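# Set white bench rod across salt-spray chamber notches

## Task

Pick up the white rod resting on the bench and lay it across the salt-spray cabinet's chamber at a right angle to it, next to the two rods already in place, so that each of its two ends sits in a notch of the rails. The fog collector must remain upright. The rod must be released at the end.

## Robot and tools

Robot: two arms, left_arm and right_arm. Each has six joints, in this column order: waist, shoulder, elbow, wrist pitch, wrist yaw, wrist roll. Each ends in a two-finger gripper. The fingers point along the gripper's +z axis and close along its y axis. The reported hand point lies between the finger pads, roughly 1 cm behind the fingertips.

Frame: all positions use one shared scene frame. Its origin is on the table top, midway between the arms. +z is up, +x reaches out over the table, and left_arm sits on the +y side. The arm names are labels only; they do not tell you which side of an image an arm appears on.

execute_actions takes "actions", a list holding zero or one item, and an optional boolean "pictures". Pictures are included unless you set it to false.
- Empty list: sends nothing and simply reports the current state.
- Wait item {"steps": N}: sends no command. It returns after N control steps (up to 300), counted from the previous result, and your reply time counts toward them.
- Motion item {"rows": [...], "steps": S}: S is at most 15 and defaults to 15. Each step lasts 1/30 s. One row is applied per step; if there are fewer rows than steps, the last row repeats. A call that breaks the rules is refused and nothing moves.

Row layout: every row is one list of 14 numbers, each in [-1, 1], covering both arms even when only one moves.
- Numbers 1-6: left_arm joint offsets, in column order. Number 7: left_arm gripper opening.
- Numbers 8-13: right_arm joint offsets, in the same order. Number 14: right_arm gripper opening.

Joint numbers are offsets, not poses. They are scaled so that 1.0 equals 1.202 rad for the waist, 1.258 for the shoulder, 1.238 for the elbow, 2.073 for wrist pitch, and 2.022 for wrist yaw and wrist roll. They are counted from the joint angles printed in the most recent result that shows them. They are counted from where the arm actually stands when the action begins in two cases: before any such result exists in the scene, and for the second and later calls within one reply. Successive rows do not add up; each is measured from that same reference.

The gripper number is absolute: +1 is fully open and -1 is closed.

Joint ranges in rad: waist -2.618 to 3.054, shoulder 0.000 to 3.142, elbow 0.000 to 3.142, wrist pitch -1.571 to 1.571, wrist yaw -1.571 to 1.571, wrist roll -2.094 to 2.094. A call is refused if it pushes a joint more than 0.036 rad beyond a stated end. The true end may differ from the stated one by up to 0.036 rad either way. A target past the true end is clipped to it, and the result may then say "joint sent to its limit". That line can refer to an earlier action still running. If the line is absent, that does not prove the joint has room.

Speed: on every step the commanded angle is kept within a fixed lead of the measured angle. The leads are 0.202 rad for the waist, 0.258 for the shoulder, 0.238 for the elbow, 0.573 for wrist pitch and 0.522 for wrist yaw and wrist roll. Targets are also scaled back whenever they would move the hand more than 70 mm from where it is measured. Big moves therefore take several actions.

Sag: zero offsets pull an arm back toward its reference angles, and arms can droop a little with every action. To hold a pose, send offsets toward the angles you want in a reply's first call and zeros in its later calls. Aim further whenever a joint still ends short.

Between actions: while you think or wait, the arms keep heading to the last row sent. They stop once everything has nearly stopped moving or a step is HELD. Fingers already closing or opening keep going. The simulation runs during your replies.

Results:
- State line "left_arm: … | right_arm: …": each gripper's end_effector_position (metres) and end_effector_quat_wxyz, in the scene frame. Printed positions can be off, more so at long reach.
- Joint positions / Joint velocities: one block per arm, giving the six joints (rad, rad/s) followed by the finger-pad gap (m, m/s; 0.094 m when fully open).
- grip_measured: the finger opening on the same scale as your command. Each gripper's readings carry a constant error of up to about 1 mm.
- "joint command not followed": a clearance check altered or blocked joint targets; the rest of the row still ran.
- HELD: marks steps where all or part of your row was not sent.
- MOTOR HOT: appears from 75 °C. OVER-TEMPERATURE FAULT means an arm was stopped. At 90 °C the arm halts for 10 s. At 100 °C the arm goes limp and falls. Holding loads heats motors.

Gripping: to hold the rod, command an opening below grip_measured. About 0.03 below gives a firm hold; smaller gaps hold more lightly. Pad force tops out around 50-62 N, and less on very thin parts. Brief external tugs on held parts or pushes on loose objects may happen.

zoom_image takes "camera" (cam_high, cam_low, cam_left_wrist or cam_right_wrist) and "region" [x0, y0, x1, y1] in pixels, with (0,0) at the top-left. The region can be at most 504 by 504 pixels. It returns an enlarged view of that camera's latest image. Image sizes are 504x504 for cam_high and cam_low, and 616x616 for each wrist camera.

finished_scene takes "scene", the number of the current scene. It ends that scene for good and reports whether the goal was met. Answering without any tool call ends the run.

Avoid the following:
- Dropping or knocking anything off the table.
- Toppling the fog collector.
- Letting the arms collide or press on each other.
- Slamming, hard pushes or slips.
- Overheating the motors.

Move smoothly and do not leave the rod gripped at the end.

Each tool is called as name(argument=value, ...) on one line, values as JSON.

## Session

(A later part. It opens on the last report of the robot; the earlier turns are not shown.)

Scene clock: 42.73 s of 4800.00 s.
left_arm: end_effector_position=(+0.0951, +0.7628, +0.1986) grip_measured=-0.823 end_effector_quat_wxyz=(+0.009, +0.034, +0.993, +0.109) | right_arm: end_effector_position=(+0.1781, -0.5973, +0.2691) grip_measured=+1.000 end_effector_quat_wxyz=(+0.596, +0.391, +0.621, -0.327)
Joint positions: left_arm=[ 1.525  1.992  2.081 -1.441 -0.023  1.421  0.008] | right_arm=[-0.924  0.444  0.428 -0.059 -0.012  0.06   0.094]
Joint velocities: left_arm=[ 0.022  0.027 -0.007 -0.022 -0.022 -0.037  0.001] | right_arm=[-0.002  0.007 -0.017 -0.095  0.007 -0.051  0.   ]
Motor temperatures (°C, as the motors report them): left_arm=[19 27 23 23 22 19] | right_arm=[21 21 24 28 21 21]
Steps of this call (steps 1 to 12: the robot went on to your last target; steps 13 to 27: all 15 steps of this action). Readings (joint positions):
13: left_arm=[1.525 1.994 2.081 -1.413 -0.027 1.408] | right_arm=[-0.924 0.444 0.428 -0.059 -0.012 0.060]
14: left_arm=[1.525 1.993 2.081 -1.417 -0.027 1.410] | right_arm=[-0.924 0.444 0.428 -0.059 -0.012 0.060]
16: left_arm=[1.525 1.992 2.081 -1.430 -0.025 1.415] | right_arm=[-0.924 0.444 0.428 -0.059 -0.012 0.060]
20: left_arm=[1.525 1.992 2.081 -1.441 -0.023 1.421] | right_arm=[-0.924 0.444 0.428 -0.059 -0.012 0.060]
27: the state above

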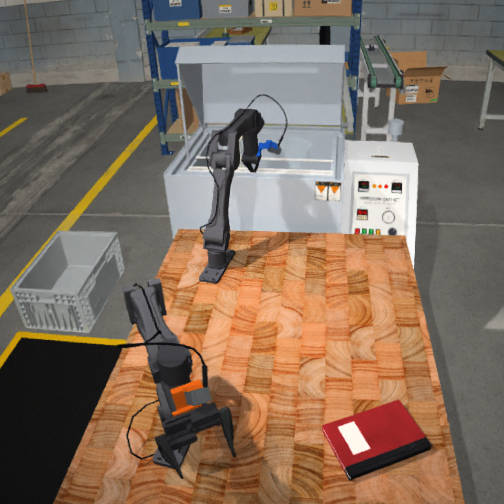

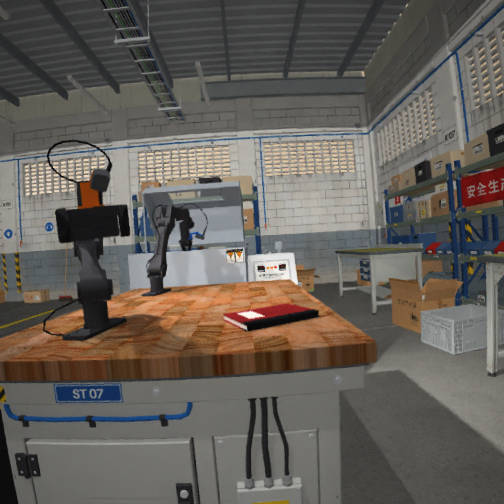

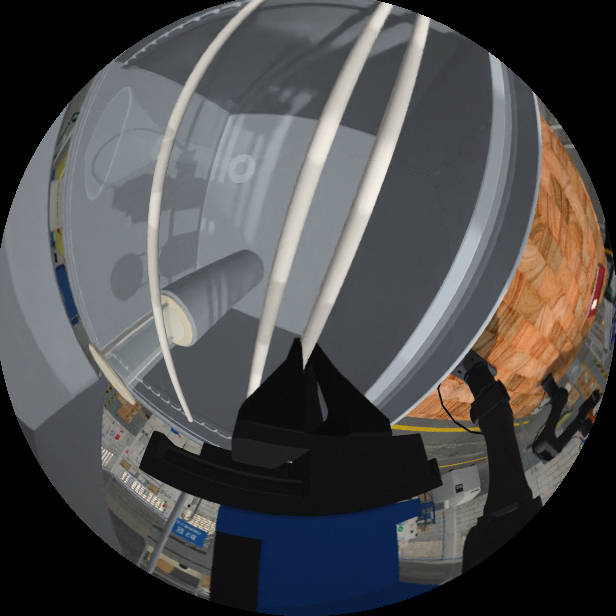

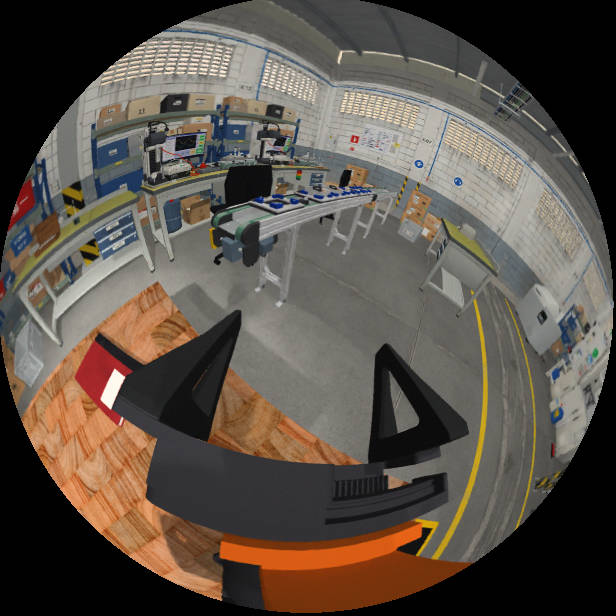

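execute_actions(actions=[{"rows":[[0,0,0,0,0,0,-0.8,0,0,0,0,0,0,1],[0,0,0,0,0,0,-0.76,0,0,0,0,0,0,1],[0,0,0,0,0,0,-0.68,0,0,0,0,0,0,1],[0,0,0,0,0,0,-0.68,0,0,0,0,0,0,1],[0,-0.03,0,0.012,0,0,-0.68,0,0,0,0,0,0,1],[0,-0.04,0,0.012,0,0,-0.68,0,0,0,0,0,0,1],[0,-0.06,0,0.012,0,0,-0.68,0,0,0,0,0,0,1],[0,-0.09,0,0,0,0,-0.68,0,0,0,0,0,0,1]]}], pictures=false)

execute_actions(actions=[{"rows":[[0,-0.11,0.06,-0.03,0,0,-0.68,0,0,0,0,0,0,1],[0,-0.11,0.06,-0.03,0,0,-0.68,0,0,0,0,0,0,1],[0,-0.11,0.06,-0.03,0,-0.6,-0.68,0,0,0,0,0,0,1]]}])

zoom_image(camera="cam_left_wrist", region=[100,240,220,360])

zoom_image(camera="cam_left_wrist", region=[400,180,530,310])

Scene clock: 53.47 s of 4800.00 s.
left_arm: end_effector_position=(+0.0927, +0.7532, +0.2459) grip_measured=-0.682 end_effector_quat_wxyz=(+0.020, +0.033, +0.984, +0.172) | right_arm: end_effector_position=(+0.1781, -0.5973, +0.2691) grip_measured=+1.000 end_effector_quat_wxyz=(+0.596, +0.391, +0.621, -0.327)
Joint positions: left_arm=[ 1.525  1.874  2.081 -1.431 -0.024  1.421  0.015] | right_arm=[-0.924  0.444  0.428 -0.059 -0.012  0.06   0.094]
Joint velocities: left_arm=[-0.002 -0.076  0.007 -0.022  0.007 -0.007 -0.   ] | right_arm=[-0.007 -0.002 -0.012  0.051 -0.007 -0.095  0.   ]
Motor temperatures (°C, as the motors report them): left_arm=[19 28 23 22 22 19] | right_arm=[21 21 24 28 21 21]
Steps of this call (steps 1 to 15: the robot went on to your last target; steps 16 to 90: nothing new was sent; then 7.23 s passed at rest; steps 91 to 105: all 15 steps of this action). Readings (joint positions):
91: left_arm=[1.525 1.992 2.081 -1.440 -0.022 1.421] | right_arm=[-0.924 0.444 0.428 -0.059 -0.012 0.060]
92: left_arm=[1.525 1.992 2.081 -1.440 -0.022 1.421] | right_arm=[-0.924 0.444 0.428 -0.059 -0.012 0.060]
94: left_arm=[1.525 1.992 2.081 -1.440 -0.023 1.421] | right_arm=[-0.924 0.444 0.428 -0.059 -0.012 0.060]
98: left_arm=[1.525 1.969 2.081 -1.431 -0.024 1.421] | right_arm=[-0.924 0.444 0.428 -0.059 -0.012 0.060]
105: the state above

Scene clock: 53.97 s of 4800.00 s.
left_arm: end_effector_position=(+0.0861, +0.7256, +0.3184) grip_measured=-0.682 end_effector_quat_wxyz=(+0.158, -0.464, +0.848, +0.200) | right_arm: end_effector_position=(+0.1781, -0.5973, +0.2691) grip_measured=+1.000 end_effector_quat_wxyz=(+0.596, +0.391, +0.621, -0.327)
Joint positions: left_arm=[ 1.525  1.725  2.147 -1.477 -0.026  0.356  0.015] | right_arm=[-0.924  0.444  0.428 -0.059 -0.012  0.06   0.094]
Joint velocities: left_arm=[ 0.007  0.017  0.007 -0.022 -0.051 -0.96   0.001] | right_arm=[ 0.002 -0.002  0.007  0.007 -0.066  0.007  0.   ]
Motor temperatures (°C, as the motors report them): left_arm=[19 28 23 22 22 19] | right_arm=[21 21 24 28 21 21]
Steps of this call (steps 1 to 15: all 15 steps of this action). Readings (joint positions):
1: left_arm=[1.525 1.863 2.083 -1.435 -0.025 1.421] | right_arm=[-0.924 0.444 0.428 -0.059 -0.012 0.060]
2: left_arm=[1.525 1.850 2.085 -1.442 -0.026 1.421] | right_arm=[-0.924 0.444 0.428 -0.059 -0.012 0.060]
4: left_arm=[1.525 1.808 2.101 -1.459 -0.026 1.240] | right_arm=[-0.924 0.444 0.428 -0.059 -0.012 0.060]
8: left_arm=[1.525 1.733 2.141 -1.467 -0.026 0.844] | right_arm=[-0.924 0.444 0.428 -0.059 -0.012 0.060]
15: the state above

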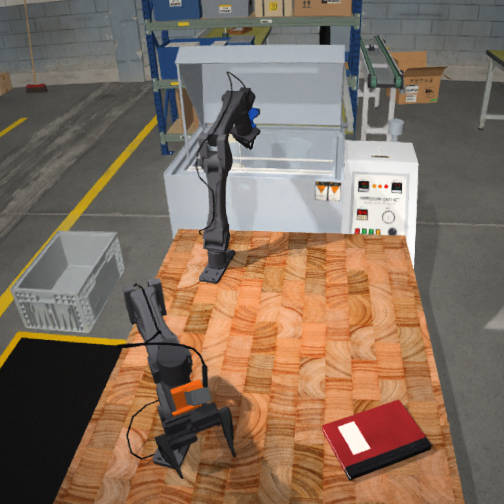

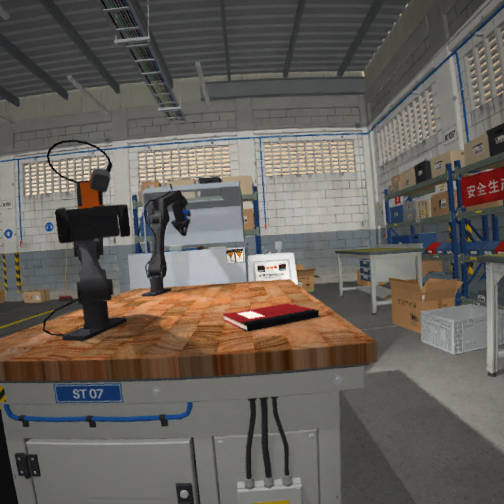

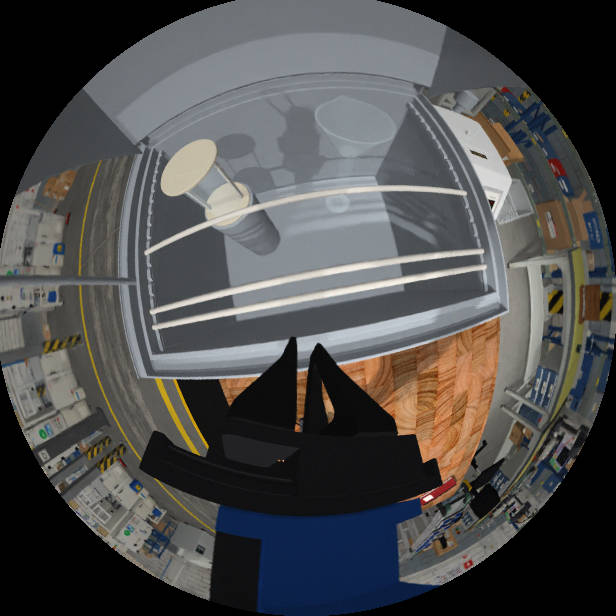

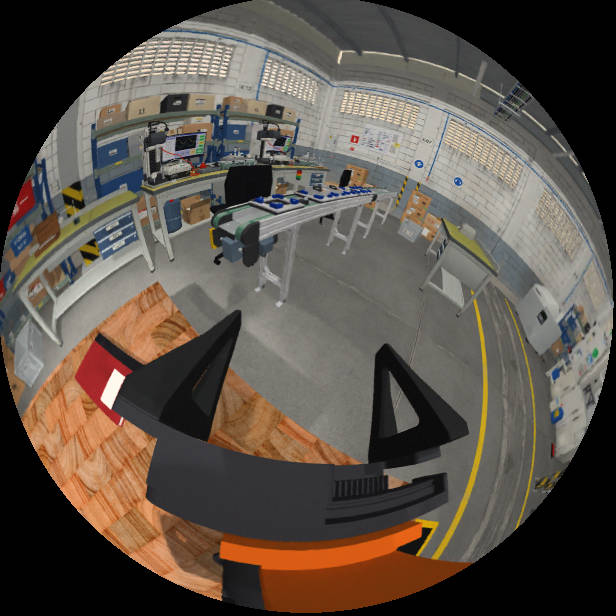

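Region (100, 240, 220, 360) of cam_left_wrist's 616x616 image, scaled by 4.200, with more detail than that image has.

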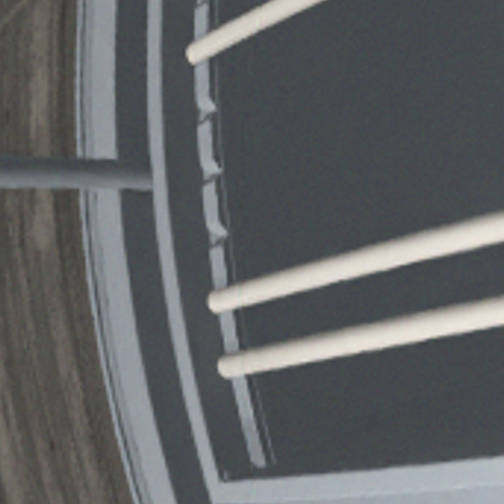

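Region (400, 180, 530, 310) of cam_left_wrist's 616x616 image, scaled by 3.877, with more detail than that image has.

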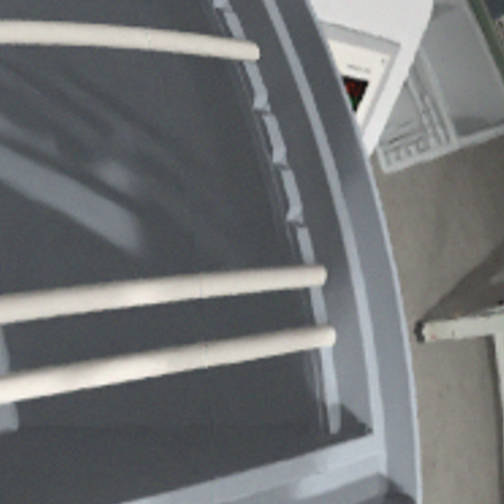

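finished_scene(scene=2)

The scene is finished: the task was done.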